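# Push tray side guide against paper stack and release

## Task

Push the paper tray's side guide inward so the paper stack ends up straight and flush against the wall across from the guide. The guide must end latched in the closest notch, in contact or almost in contact with the stack over its whole length, without clamping it. Pressing extremely hard on the guide, moving it extremely fast, or shoving the stack sideways beyond the tray's walls ends the attempt. The result only counts if it holds without the robot, so release the guide and move the gripper away at the end.

## Robot and tools

Robot: two Franka FR3 arms, left_arm and right_arm, each with a Robotiq 2F-140 two-finger gripper and a wrist camera. Bases in the scene frame: left_arm at (+0.004, +0.410, 0) m, right_arm at (+0.049, -0.289, 0) m, both yawed slightly. The shared scene frame has its origin on the table top midway between the arms, +x out over the table, +z up, and left_arm on the +y side. The arm names do not correspond to image sides.

execute_actions takes "actions": a list holding at most one item. An empty list just reports the current state. An item with "rows" (1 to 15 rows) and optional "steps" (1 to 15, default 15) is a motion; each step lasts 1/30 s, one row per step, and the final row repeats if steps outnumber rows. An item with only "steps" (up to 300) is a wait that counts from the previous result, including your reply time. Optional "pictures": false drops camera images. A refused call moves nothing.

Each row is exactly 20 numbers, all within [-1, 1], covering both arms even if one stays still: left_arm's 7 joint values, then its gripper position, force_limit, speed; then the same 10 for right_arm. Joint values are offsets, not poses: they are added to the joint angles printed in the latest result that lists them (or, before any such result or in later calls of the same reply, to where the arm is when the action begins). Every row in a call shares that same reference, so rows are not cumulative. Scale: 1.0 equals 1.427 rad for waist, shoulder, upper arm roll and elbow, 3.044 rad for forearm roll, 2.596 rad for wrist pitch, 3.91 rad for wrist roll. Sending all zeros drives the arm back to the reference angles; it is not a hold. Joint ranges (rad), column order: waist -2.744..2.744, shoulder -1.784..1.784, upper arm roll -2.901..2.901, elbow -3.042..-0.152, forearm roll -2.807..2.807, wrist pitch 0.544..4.517, wrist roll -3.016..3.016. A request more than 0.018 rad past a limit is refused; requests near a limit get clipped and may produce "joint sent to its limit".

Speed is capped: each step the joint target may lead the measured angle by at most 0.248 rad (first four joints), 0.677 (forearm roll), 0.715 (wrist pitch), 1.54 (wrist roll), and targets are scaled back if they would place the gripper over 70 mm from where it is. Large moves therefore take several calls or waits. Between calls the arms keep heading to the last row's target until motion nearly stops or a step is HELD.

Gripper numbers (absolute commands, not offsets): position +1 is fully open (140 mm), about -0.8 puts the pads together, -1 closes until blocked. force_limit -1/0/+1 gives roughly 14/60/107 N; speed -1/0/+1 gives about 30/140/250 mm/s. To keep a gripper unchanged, repeat its previous three numbers. The fingers point along the gripper's +z and close along its y; closing pushes the fingertips about 24 mm further out, so keep clearance above surfaces. Fingertips sit about 33 mm (closed) or 9 mm (open) past end_effector_position.

Results: a state line per arm with end_effector_position (m) and end_effector_quat_wxyz in the scene frame (approximate, worse at long reach); Joint positions (rad) and velocities (rad/s) per arm; joint torques and estimated external torques (noisy, include friction); gripper object_status (0 moving, 1 blocked while opening, 2 blocked while closing i.e. gripping, 3 reached target or pads met) and position_measured in counts (3 open, 230 closed). "joint command not followed" means a clearance check altered targets; HELD marks steps whose row was not sent. MOTOR HOT warns of heating under sustained load.

Faults to avoid: if a joint's contact torque reaches its limit (85 N m for the first four joints, 11 N m for the wrist joints) or any outside force on the arm reaches 85 N, that arm freezes for 10 s. Push the guide gently and slowly; do not let the arms collide or press on each other; never knock the tray or paper off the table or push the stack past the tray walls. Loose objects may occasionally be nudged by outside disturbances.

zoom_image: {"camera": name, "region": [x0, y0, x1, y1]} in pixels of that camera's latest image, at most 504 x 504, to inspect details like notches or stack alignment. Cameras: cam_head_left, cam_head_right, cam_high, cam_low, cam_left_wrist, cam_right_wrist, each 896x504, with calibration given as intrinsics K and a world-to-camera transform.

show_instructions shows the scene's reference pages; read_manual returns URDF licence text; neither moves anything. finished_scene with "scene" set to the current scene number ends and grades it irreversibly, so first check that the guide is latched, the stack is flush, and the gripper has released and backed off.

Each tool is called after ">>>" by a JSON object that holds its "method" and its "body".

Reference images:

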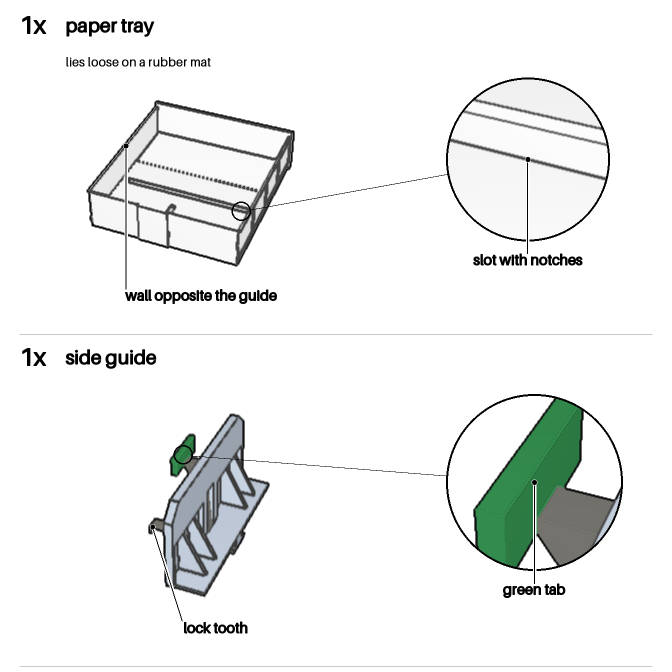

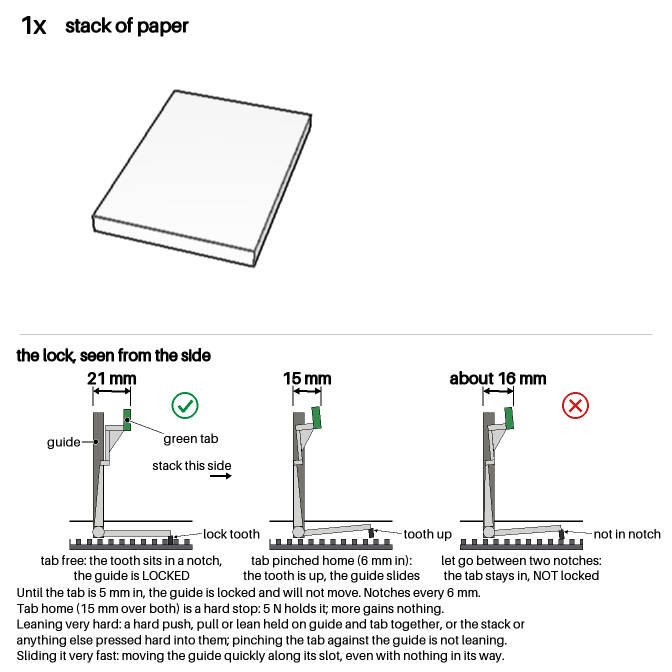

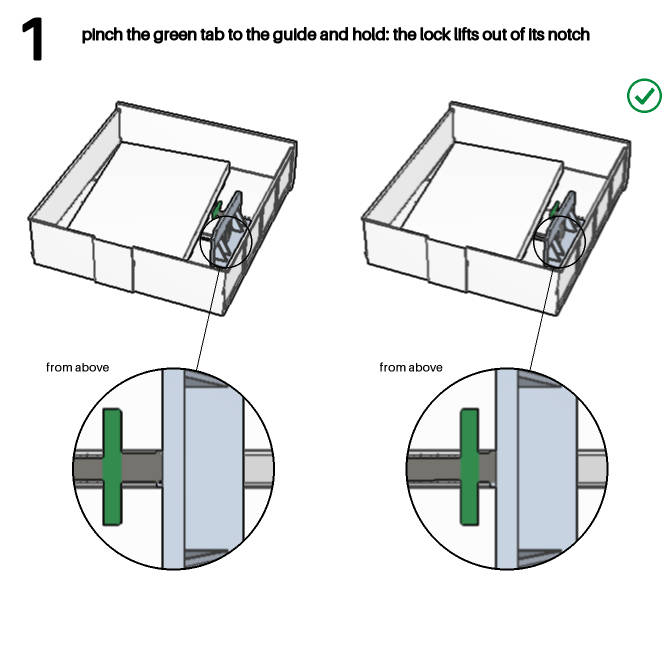

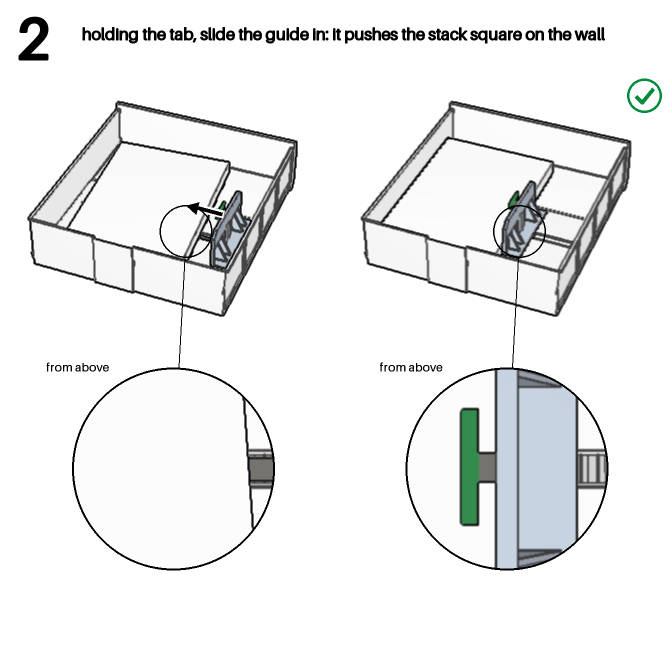

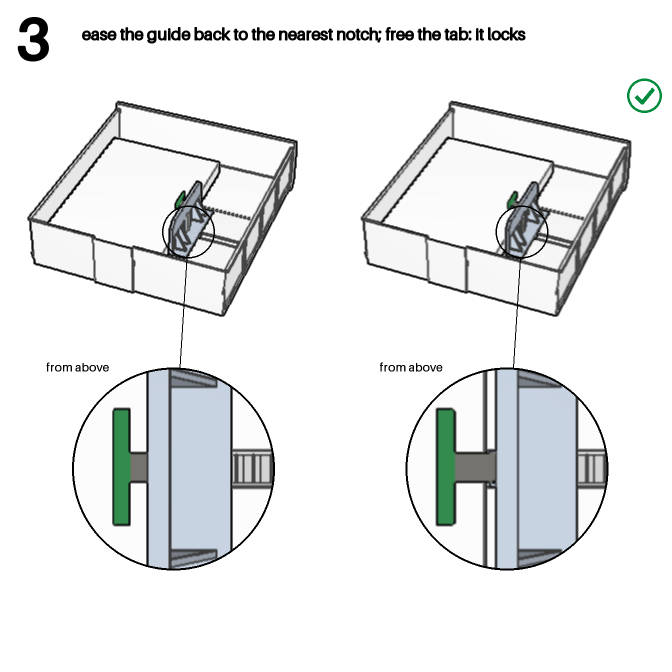

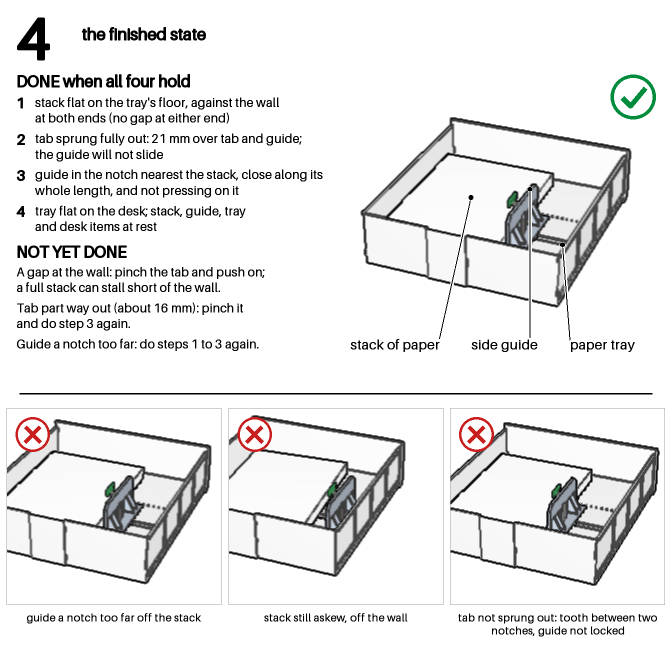

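## Session

>>> {"method": "execute_actions", "body": {"actions": []}}

Scene clock: 0.00 s of 4100.00 s.
left_arm: end_effector_position=(+0.4844, +0.0614, +0.2578) position_measured=3 object_status=3 end_effector_quat_wxyz=(-0.487, -0.346, +0.626, -0.501) | right_arm: end_effector_position=(-0.0009, -0.8727, +0.2409) position_measured=3 object_status=3 end_effector_quat_wxyz=(-0.114, +0.860, +0.498, +0.014)
Joint positions: left_arm=[-0.062  0.443  0.101 -2.027 -1.416  1.425  1.211] | right_arm=[-1.42   0.308 -0.083 -1.577 -0.074  1.675  2.061]
Joint velocities: left_arm=[ 0.001  0.001 -0.001  0.001  0.001  0.002  0.001] | right_arm=[ 0.     0.    -0.     0.001 -0.001 -0.001 -0.001]
Joint torques (N m, as the joint torque sensors report them, + toward a larger angle): no reading
External joint torques (N m, as the arm's controller estimates them; a push from outside toward a larger angle lowers the number): no reading

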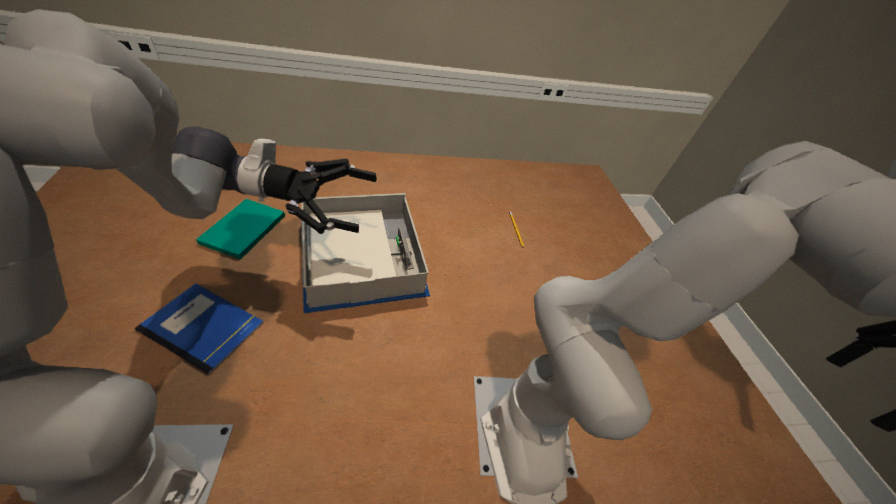

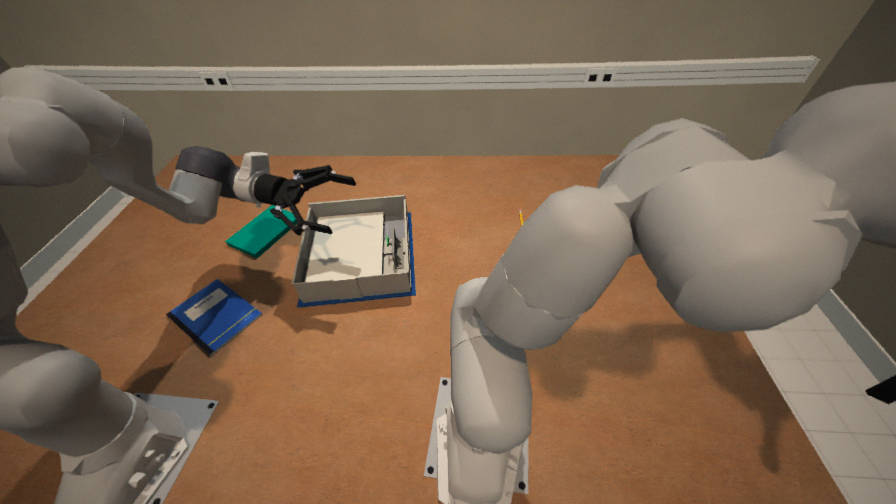

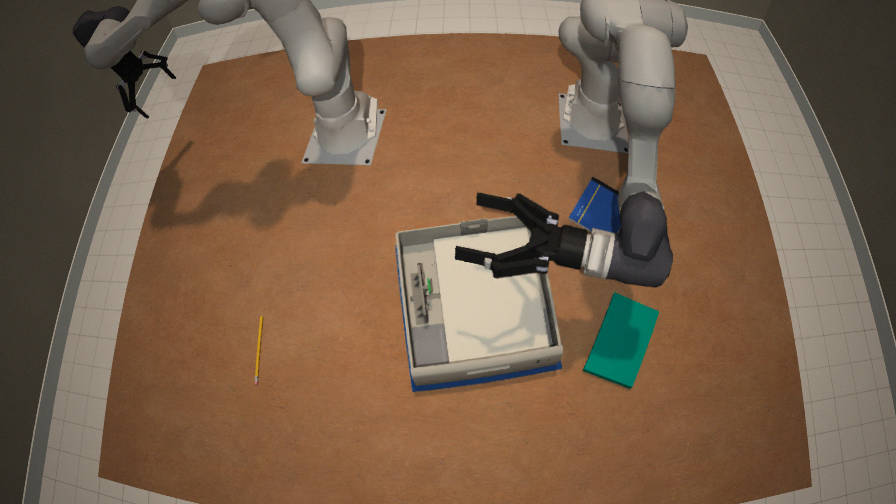

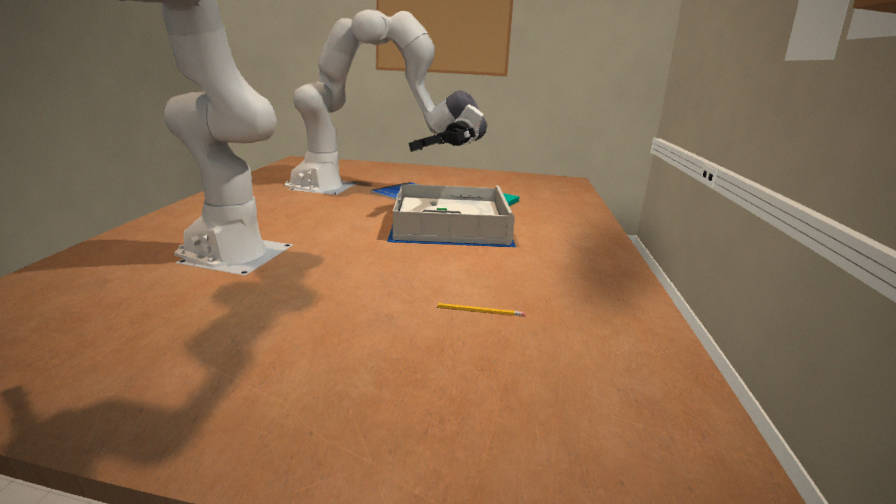

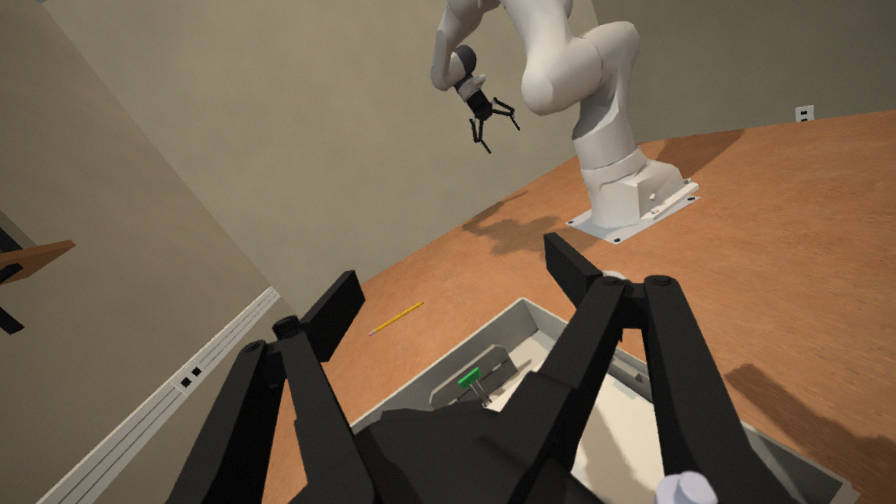

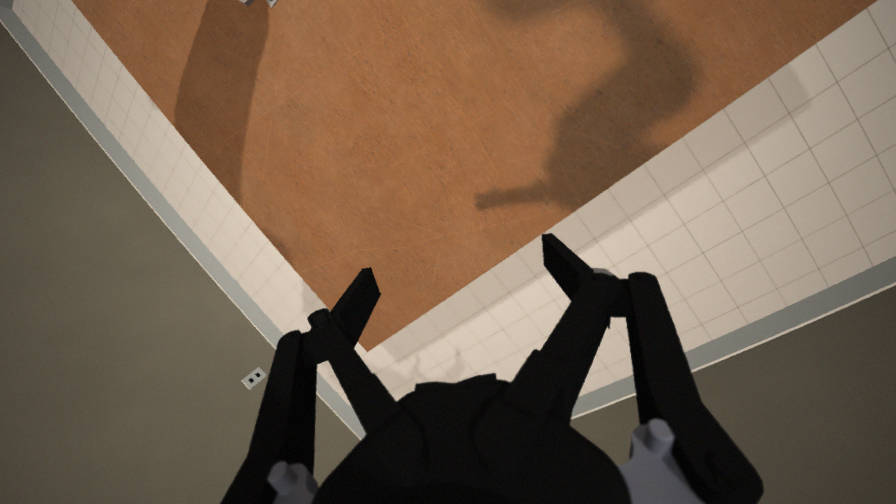

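>>> {"method": "execute_actions", "body": {"actions": [{"rows":[[0,-0.1,-0.071,0.31,0,0.1,-0.119,-0.3,-1,0,0,0,0,0,0,0,0,1,0,0]]}], "pictures": false}}

>>> {"method": "execute_actions", "body": {"actions": [{"steps":30}], "pictures": false}}

>>> {"method": "execute_actions", "body": {"actions": [{"rows":[[-0.385,0.1,0,0,0.465,0.132,0,-0.3,-1,0,0,0,0,0,0,0,0,1,0,0]]}], "pictures": false}}

>>> {"method": "execute_actions", "body": {"actions": [{"steps":60}]}}

Scene clock: 16.67 s of 4100.00 s.
left_arm: end_effector_position=(+0.6031, +0.0122, +0.4903) position_measured=108 object_status=0 end_effector_quat_wxyz=(-0.333, -0.311, +0.699, -0.551) | right_arm: end_effector_position=(-0.0009, -0.8727, +0.2409) position_measured=3 object_status=3 end_effector_quat_wxyz=(-0.114, +0.860, +0.498, +0.014)
Joint positions: left_arm=[-0.061  0.292  0.003 -1.595 -1.414  1.64   0.917] | right_arm=[-1.42   0.308 -0.083 -1.577 -0.074  1.675  2.061]
Joint velocities: left_arm=[-0.008 -0.148 -0.046  0.263 -0.006  0.246 -0.557] | right_arm=[-0.    -0.001 -0.001 -0.001 -0.001  0.     0.001]
Joint torques (N m, as the joint torque sensors report them, + toward a larger angle): left_arm=[  0.09 -29.01   1.07  17.7   -2.37   0.3   -0.38] | right_arm=[ -0.04 -41.64  -0.05  24.65   0.52   2.    -0.02]
External joint torques (N m, as the arm's controller estimates them; a push from outside toward a larger angle lowers the number): left_arm=[-1.05 -1.09  0.43  1.81 -1.24  0.48 -0.37] | right_arm=[-0.02 -0.09  0.52  0.96 -0.08  0.16 -0.01]
Steps of this call (steps 1 to 90: nothing new was sent; then 13.17 s passed at rest; steps 91 to 105: all 15 steps of this action). Readings (joint positions | what the end effector reports):
91: left_arm=[-0.059 0.442 0.092 -2.011 -1.413 1.442 1.193] | right_arm=[-1.420 0.308 -0.083 -1.577 -0.074 1.675 2.061] | left_arm position_measured=3 object_status=0 | right_arm position_measured=3 object_status=3
92: left_arm=[-0.058 0.433 0.082 -1.983 -1.413 1.461 1.174] | right_arm=[-1.420 0.308 -0.083 -1.577 -0.074 1.675 2.061] | left_arm position_measured=9 object_status=0 | right_arm position_measured=3 object_status=3
94: left_arm=[-0.058 0.405 0.062 -1.919 -1.413 1.493 1.139] | right_arm=[-1.420 0.308 -0.083 -1.577 -0.074 1.675 2.061] | left_arm position_measured=24 object_status=0 | right_arm position_measured=3 object_status=3
98: left_arm=[-0.060 0.357 0.033 -1.780 -1.413 1.546 1.072] | right_arm=[-1.420 0.308 -0.083 -1.577 -0.074 1.675 2.061] | left_arm position_measured=55 object_status=0 | right_arm position_measured=3 object_status=3
105: the state above

Scene clock: 17.67 s of 4100.00 s.
left_arm: end_effector_position=(+0.6179, +0.0137, +0.4872) position_measured=167 object_status=3 end_effector_quat_wxyz=(-0.361, -0.378, +0.669, -0.528) | right_arm: end_effector_position=(-0.0009, -0.8727, +0.2409) position_measured=3 object_status=3 end_effector_quat_wxyz=(-0.114, +0.860, +0.498, +0.014)
Joint positions: left_arm=[-0.061  0.3    0.001 -1.585 -1.414  1.682  0.755] | right_arm=[-1.42   0.308 -0.083 -1.577 -0.074  1.675  2.061]
Joint velocities: left_arm=[-0.    -0.     0.001 -0.001  0.001  0.001 -0.02 ] | right_arm=[-0.001 -0.003 -0.    -0.002 -0.001 -0.001  0.001]
Joint torques (N m, as the joint torque sensors report them, + toward a larger angle): left_arm=[ -0.03 -41.46  -0.29  24.01  -2.44   0.16  -0.16] | right_arm=[  0.3  -41.72   0.07  24.31   0.58   2.01  -0.03]
External joint torques (N m, as the arm's controller estimates them; a push from outside toward a larger angle lowers the number): left_arm=[-0.04  0.3   0.24 -0.13 -0.57  0.42 -0.16] | right_arm=[ 0.45 -0.09  0.75  0.59 -0.01  0.17 -0.02]
Steps of this call (steps 1 to 30: the robot went on to your last target). Readings (joint positions | what the end effector reports):
1: left_arm=[-0.061 0.289 0.002 -1.589 -1.414 1.648 0.900] | right_arm=[-1.420 0.308 -0.083 -1.577 -0.074 1.675 2.061] | left_arm position_measured=115 object_status=0 | right_arm position_measured=3 object_status=3
2: left_arm=[-0.061 0.288 0.001 -1.585 -1.414 1.654 0.884] | right_arm=[-1.420 0.308 -0.083 -1.577 -0.074 1.675 2.061] | left_arm position_measured=123 object_status=0 | right_arm position_measured=3 object_status=3
4: left_arm=[-0.061 0.291 0.001 -1.584 -1.414 1.663 0.858] | right_arm=[-1.420 0.308 -0.083 -1.577 -0.074 1.675 2.061] | left_arm position_measured=138 object_status=0 | right_arm position_measured=3 object_status=3
8: left_arm=[-0.061 0.298 0.001 -1.584 -1.414 1.674 0.819] | right_arm=[-1.420 0.308 -0.083 -1.577 -0.074 1.675 2.061] | left_arm position_measured=166 object_status=0 | right_arm position_measured=3 object_status=3
30: the state above

Scene clock: 18.17 s of 4100.00 s.
left_arm: end_effector_position=(+0.5226, -0.0338, +0.2289) position_measured=167 object_status=3 end_effector_quat_wxyz=(-0.215, -0.279, +0.914, -0.204) | right_arm: end_effector_position=(-0.0009, -0.8727, +0.2409) position_measured=3 object_status=3 end_effector_quat_wxyz=(-0.114, +0.860, +0.498, +0.014)
Joint positions: left_arm=[-0.396  0.414  0.018 -1.582 -0.644  1.888  0.755] | right_arm=[-1.42   0.308 -0.083 -1.577 -0.074  1.675  2.061]
Joint velocities: left_arm=[-1.297  0.232  0.008 -0.013  3.014  0.54  -0.001] | right_arm=[-0.001 -0.001  0.     0.     0.001  0.001  0.   ]
Joint torques (N m, as the joint torque sensors report them, + toward a larger angle): left_arm=[-10.06 -45.96  -6.87  23.6   -0.31   1.34  -0.01] | right_arm=[  1.03 -41.33  -0.05  24.44   0.51   2.02  -0.01]
External joint torques (N m, as the arm's controller estimates them; a push from outside toward a larger angle lowers the number): left_arm=[-0.8   0.66  1.06 -0.12  1.73  0.62 -0.02] | right_arm=[ 1.11  0.37  0.57  0.63 -0.09  0.16  0.  ]
Steps of this call (steps 1 to 15: all 15 steps of this action). Readings (joint positions | what the end effector reports):
1: left_arm=[-0.070 0.302 0.006 -1.582 -1.386 1.694 0.755] | right_arm=[-1.420 0.308 -0.083 -1.577 -0.074 1.675 2.061] | left_arm position_measured=167 object_status=3 | right_arm position_measured=3 object_status=3
2: left_arm=[-0.082 0.308 0.008 -1.580 -1.351 1.708 0.755] | right_arm=[-1.420 0.308 -0.083 -1.577 -0.074 1.675 2.061] | left_arm position_measured=167 object_status=3 | right_arm position_measured=3 object_status=3
4: left_arm=[-0.112 0.324 0.010 -1.579 -1.279 1.734 0.755] | right_arm=[-1.420 0.308 -0.083 -1.577 -0.074 1.675 2.061] | left_arm position_measured=167 object_status=3 | right_arm position_measured=3 object_status=3
8: left_arm=[-0.188 0.359 0.011 -1.580 -1.113 1.785 0.755] | right_arm=[-1.420 0.308 -0.083 -1.577 -0.074 1.675 2.061] | left_arm position_measured=167 object_status=3 | right_arm position_measured=3 object_status=3
15: the state above

Scene clock: 20.17 s of 4100.00 s.
left_arm: end_effector_position=(+0.5242, -0.0234, +0.1685) position_measured=167 object_status=3 end_effector_quat_wxyz=(-0.003, -0.062, +0.998, +0.001) | right_arm: end_effector_position=(-0.0009, -0.8727, +0.2409) position_measured=3 object_status=3 end_effector_quat_wxyz=(-0.114, +0.860, +0.498, +0.014)
Joint positions: left_arm=[-0.61   0.443  0.002 -1.585 -0.004  2.023  0.755] | right_arm=[-1.42   0.308 -0.083 -1.577 -0.074  1.675  2.061]
Joint velocities: left_arm=[ 0.    -0.    -0.     0.002  0.    -0.001  0.   ] | right_arm=[ 0.001 -0.     0.001  0.002  0.001 -0.001  0.   ]
Joint torques (N m, as the joint torque sensors report them, + toward a larger angle): left_arm=[ -0.37 -45.63   1.27  24.89   1.86   2.93   0.  ] | right_arm=[  0.66 -41.59   0.16  24.83   0.56   1.99  -0.04]
External joint torques (N m, as the arm's controller estimates them; a push from outside toward a larger angle lowers the number): left_arm=[-0.51  0.48  0.76  0.7   1.15  0.46  0.  ] | right_arm=[ 0.4   0.13  0.5   0.99 -0.07  0.13 -0.04]
Steps of this call (steps 1 to 45: the robot went on to your last target; steps 46 to 60: nothing new was sent). Readings (joint positions | what the end effector reports):
1: left_arm=[-0.450 0.422 0.022 -1.582 -0.504 1.912 0.755] | right_arm=[-1.420 0.308 -0.083 -1.577 -0.074 1.675 2.061] | left_arm position_measured=167 object_status=3 | right_arm position_measured=3 object_status=3
2: left_arm=[-0.501 0.431 0.017 -1.583 -0.382 1.932 0.755] | right_arm=[-1.420 0.308 -0.083 -1.577 -0.074 1.675 2.061] | left_arm position_measured=167 object_status=3 | right_arm position_measured=3 object_status=3
4: left_arm=[-0.577 0.443 -0.004 -1.585 -0.221 1.960 0.755] | right_arm=[-1.420 0.308 -0.083 -1.577 -0.074 1.675 2.061] | left_arm position_measured=167 object_status=3 | right_arm position_measured=3 object_status=3
8: left_arm=[-0.627 0.446 -0.019 -1.586 -0.077 1.993 0.755] | right_arm=[-1.420 0.308 -0.083 -1.577 -0.074 1.675 2.061] | left_arm position_measured=167 object_status=3 | right_arm position_measured=3 object_status=3
60: the state above
All arms were judged still, so your last target was given up. Only a new action makes them travel on or press farther. Fingers that are still opening or closing keep moving.
camera_calibration (this result's frames):
cam_left_wrist: T_world_to_cam=[[0.101677, 0.994079, -0.0383139, -0.0174305], [0.933023, -0.0819281, 0.350365, -0.534295], [0.345152, -0.0713718, -0.935829, 0.158609], [0, 0, 0, 1]] pos_world=[0.445538, -0.0151263, 0.334961]

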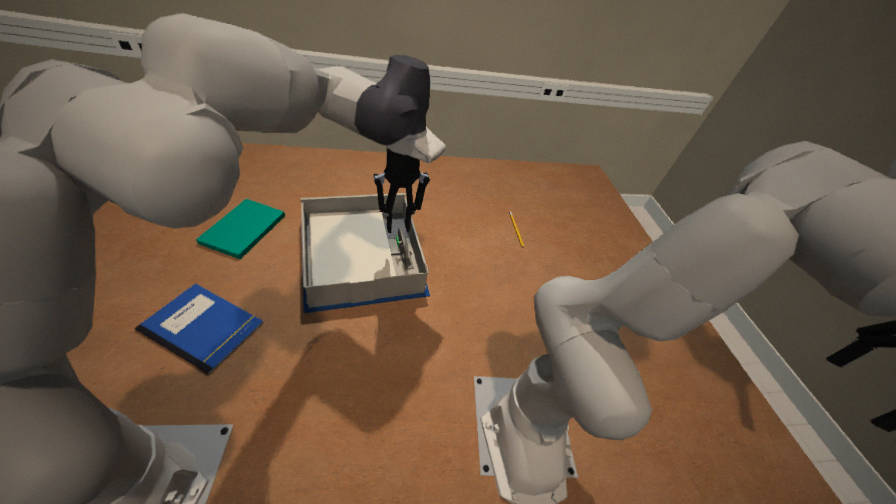

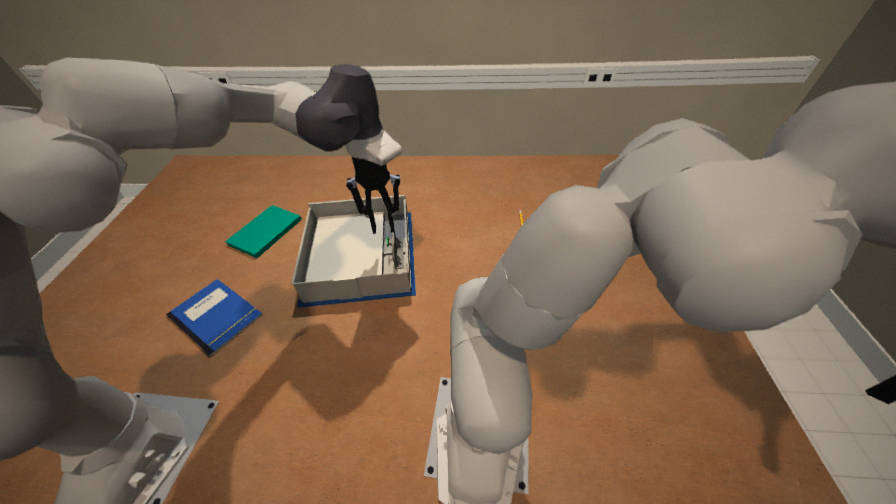

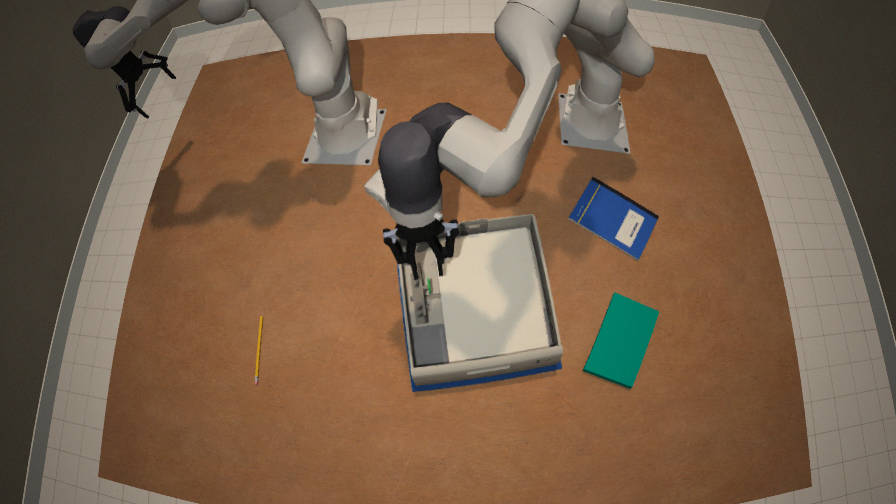

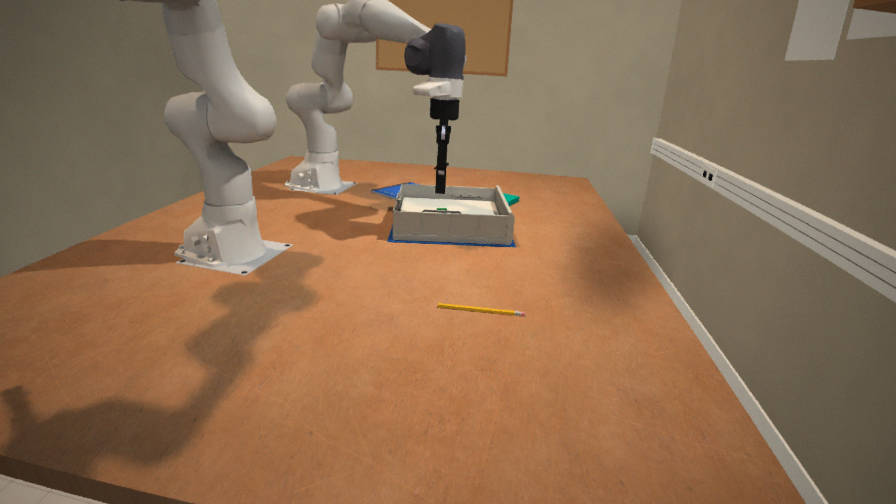

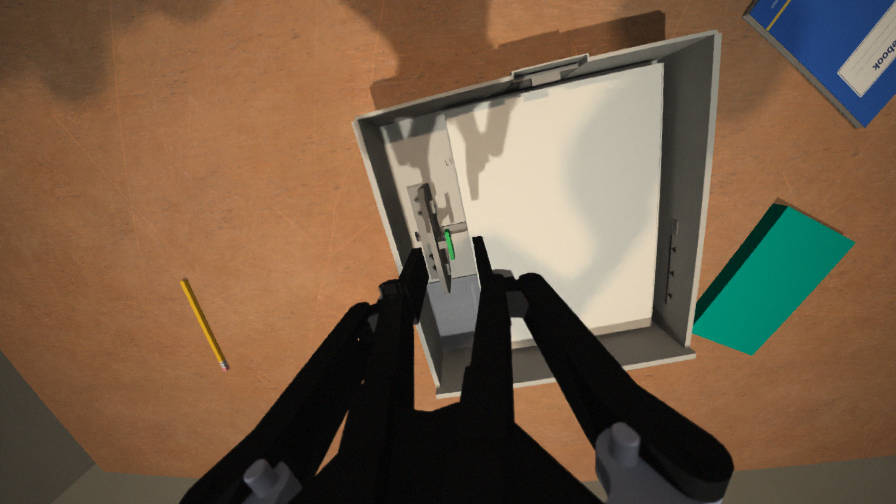

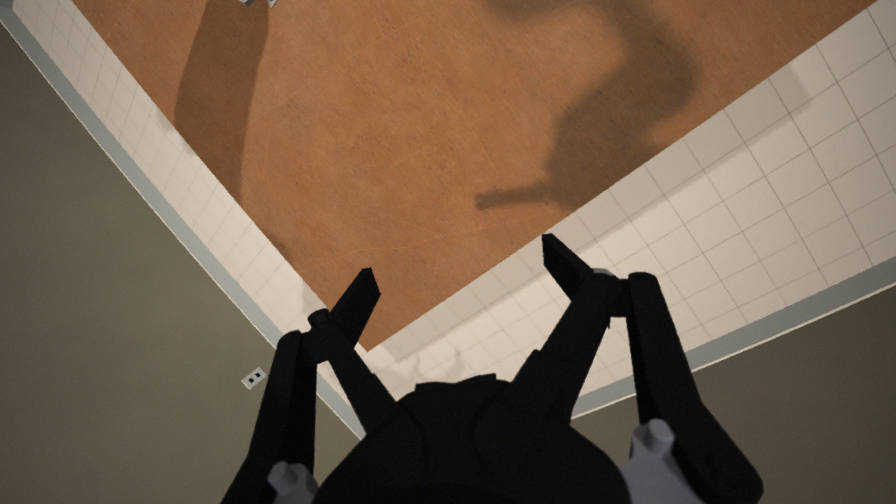

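>>> {"method": "execute_actions", "body": {"actions": [{"rows":[[-0.007,0.065,0,0.01,0,0.032,-0.003,-0.3,-1,0,0,0,0,0,0,0,0,1,0,0]]}]}}

>>> {"method": "zoom_image", "body": {"camera": "cam_left_wrist", "region": [350,150,550,330]}}

>>> {"method": "zoom_image", "body": {"camera": "cam_low", "region": [390,170,520,250]}}

Scene clock: 27.20 s of 4100.00 s.
left_arm: end_effector_position=(+0.5302, -0.0352, +0.1170) position_measured=167 object_status=3 end_effector_quat_wxyz=(-0.004, -0.061, +0.998, +0.003) | right_arm: end_effector_position=(-0.0009, -0.8727, +0.2409) position_measured=3 object_status=3 end_effector_quat_wxyz=(-0.114, +0.860, +0.498, +0.014)
Joint positions: left_arm=[-0.618  0.537  0.002 -1.572 -0.004  2.099  0.749] | right_arm=[-1.42   0.308 -0.083 -1.577 -0.074  1.675  2.061]
Joint velocities: left_arm=[ 0.001 -0.016 -0.001  0.011  0.     0.029 -0.007] | right_arm=[ 0.     0.001  0.001 -0.    -0.    -0.     0.001]
Joint torques (N m, as the joint torque sensors report them, + toward a larger angle): left_arm=[ -0.86 -47.01   1.51  24.07   0.62   2.85  -0.15] | right_arm=[  0.65 -41.7   -0.32  25.08   0.56   1.96  -0.01]
External joint torques (N m, as the arm's controller estimates them; a push from outside toward a larger angle lowers the number): left_arm=[-0.94 -0.12  0.96  1.05 -0.05  0.51 -0.15] | right_arm=[ 0.53 -0.24  0.12  1.38 -0.05  0.11  0.  ]
Steps of this call (steps 1 to 90: nothing new was sent; then 3.53 s passed at rest; steps 91 to 105: all 15 steps of this action). Readings (joint positions | what the end effector reports):
91: left_arm=[-0.611 0.454 0.002 -1.576 -0.004 2.036 0.755] | right_arm=[-1.420 0.308 -0.083 -1.577 -0.074 1.675 2.061] | left_arm position_measured=167 object_status=3 | right_arm position_measured=3 object_status=3
92: left_arm=[-0.612 0.473 0.002 -1.570 -0.004 2.050 0.754] | right_arm=[-1.420 0.308 -0.083 -1.577 -0.074 1.675 2.061] | left_arm position_measured=167 object_status=3 | right_arm position_measured=3 object_status=3
94: left_arm=[-0.615 0.508 0.002 -1.570 -0.004 2.068 0.752] | right_arm=[-1.420 0.308 -0.083 -1.577 -0.074 1.675 2.061] | left_arm position_measured=167 object_status=3 | right_arm position_measured=3 object_status=3
98: left_arm=[-0.618 0.541 0.002 -1.576 -0.004 2.085 0.751] | right_arm=[-1.420 0.308 -0.083 -1.577 -0.074 1.675 2.061] | left_arm position_measured=167 object_status=3 | right_arm position_measured=3 object_status=3
105: the state above
camera_calibration (this result's frames):
cam_left_wrist: T_world_to_cam=[[0.102675, 0.994083, -0.035454, -0.00918266], [0.933899, -0.084065, 0.347515, -0.523103], [0.342478, -0.0687917, -0.937004, 0.109152], [0, 0, 0, 1]] pos_world=[0.452086, -0.0273376, 0.283736]
cam_right_wrist: T_world_to_cam=[[0.719009, -0.650368, -0.245046, -0.498483], [-0.592694, -0.757926, 0.272512, -0.711367], [-0.36296, -0.0507016, -0.930424, 0.38212], [0, 0, 0, 1]] pos_world=[0.0754856, -0.843986, 0.427238]

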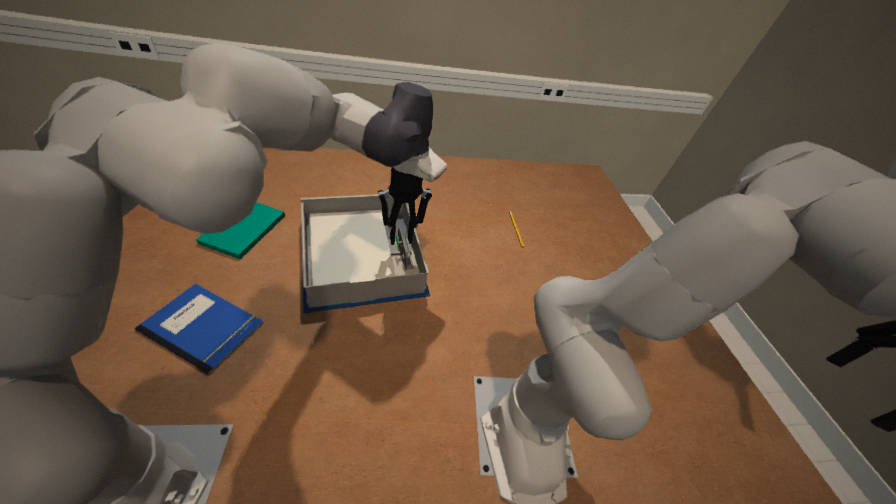

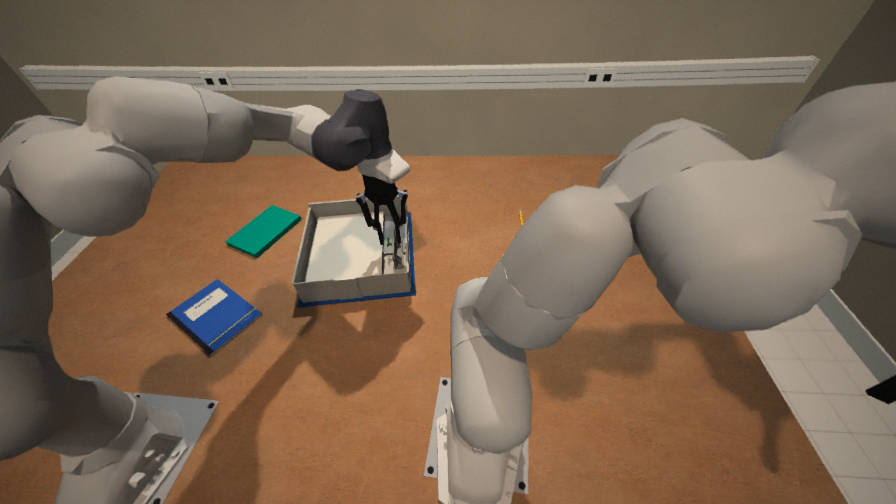

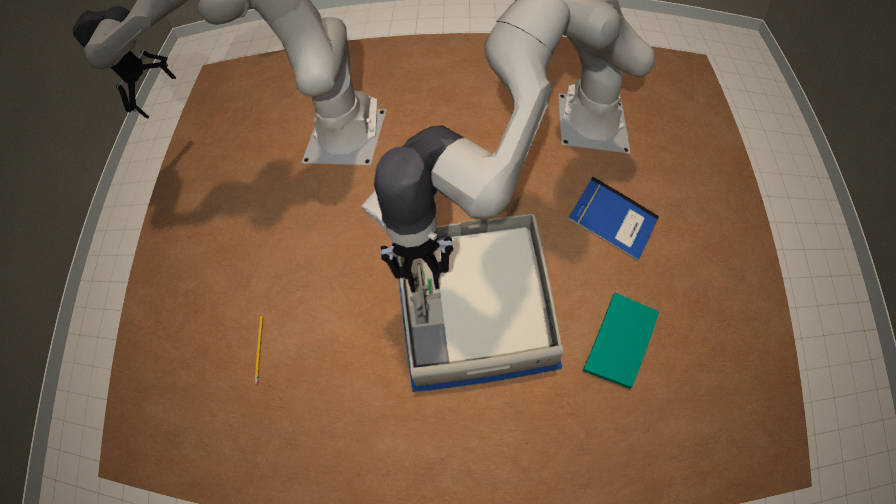

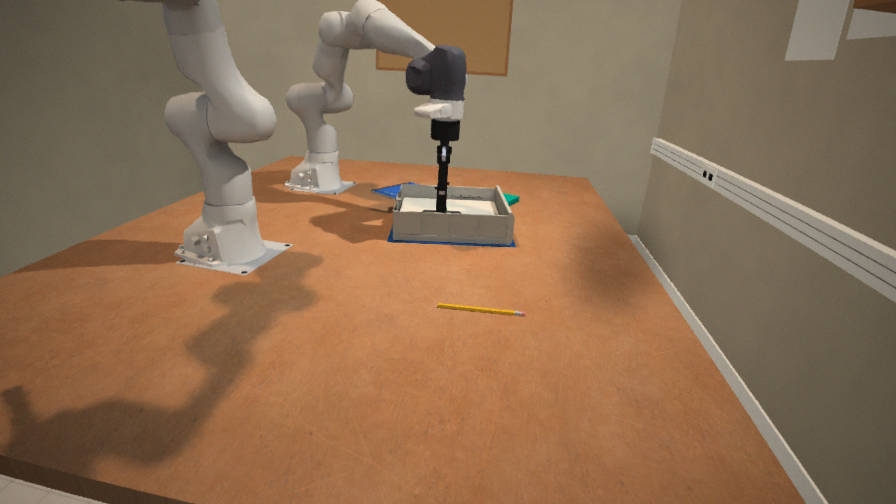

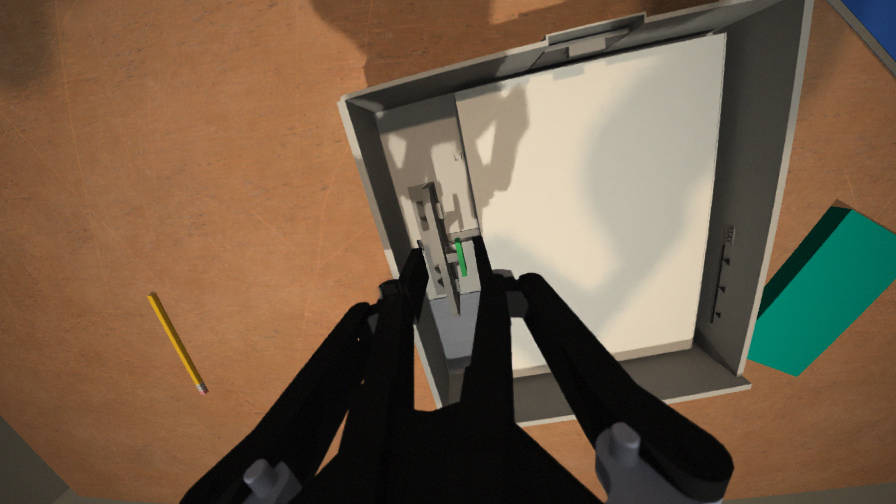

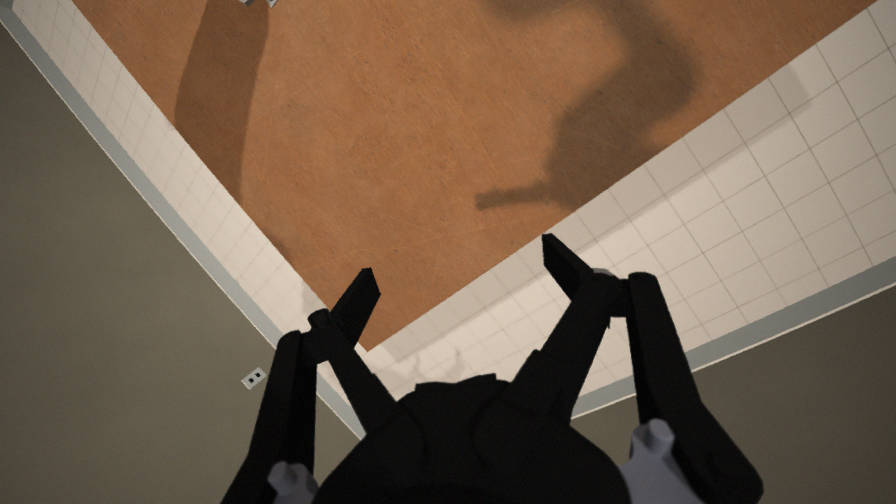

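Region (350, 150, 550, 330) of cam_left_wrist's 896x504 image, scaled by 2.520, with more detail than that image has; it fills the top 454 rows of this view, and the rest is white.

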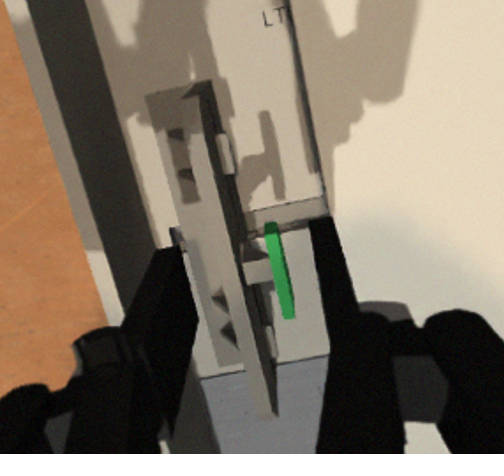

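Region (390, 170, 520, 250) of cam_low's 896x504 image, scaled by 3.877, with more detail than that image has; it fills the top 310 rows of this view, and the rest is white.

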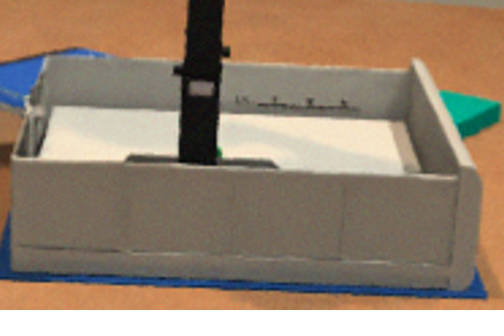

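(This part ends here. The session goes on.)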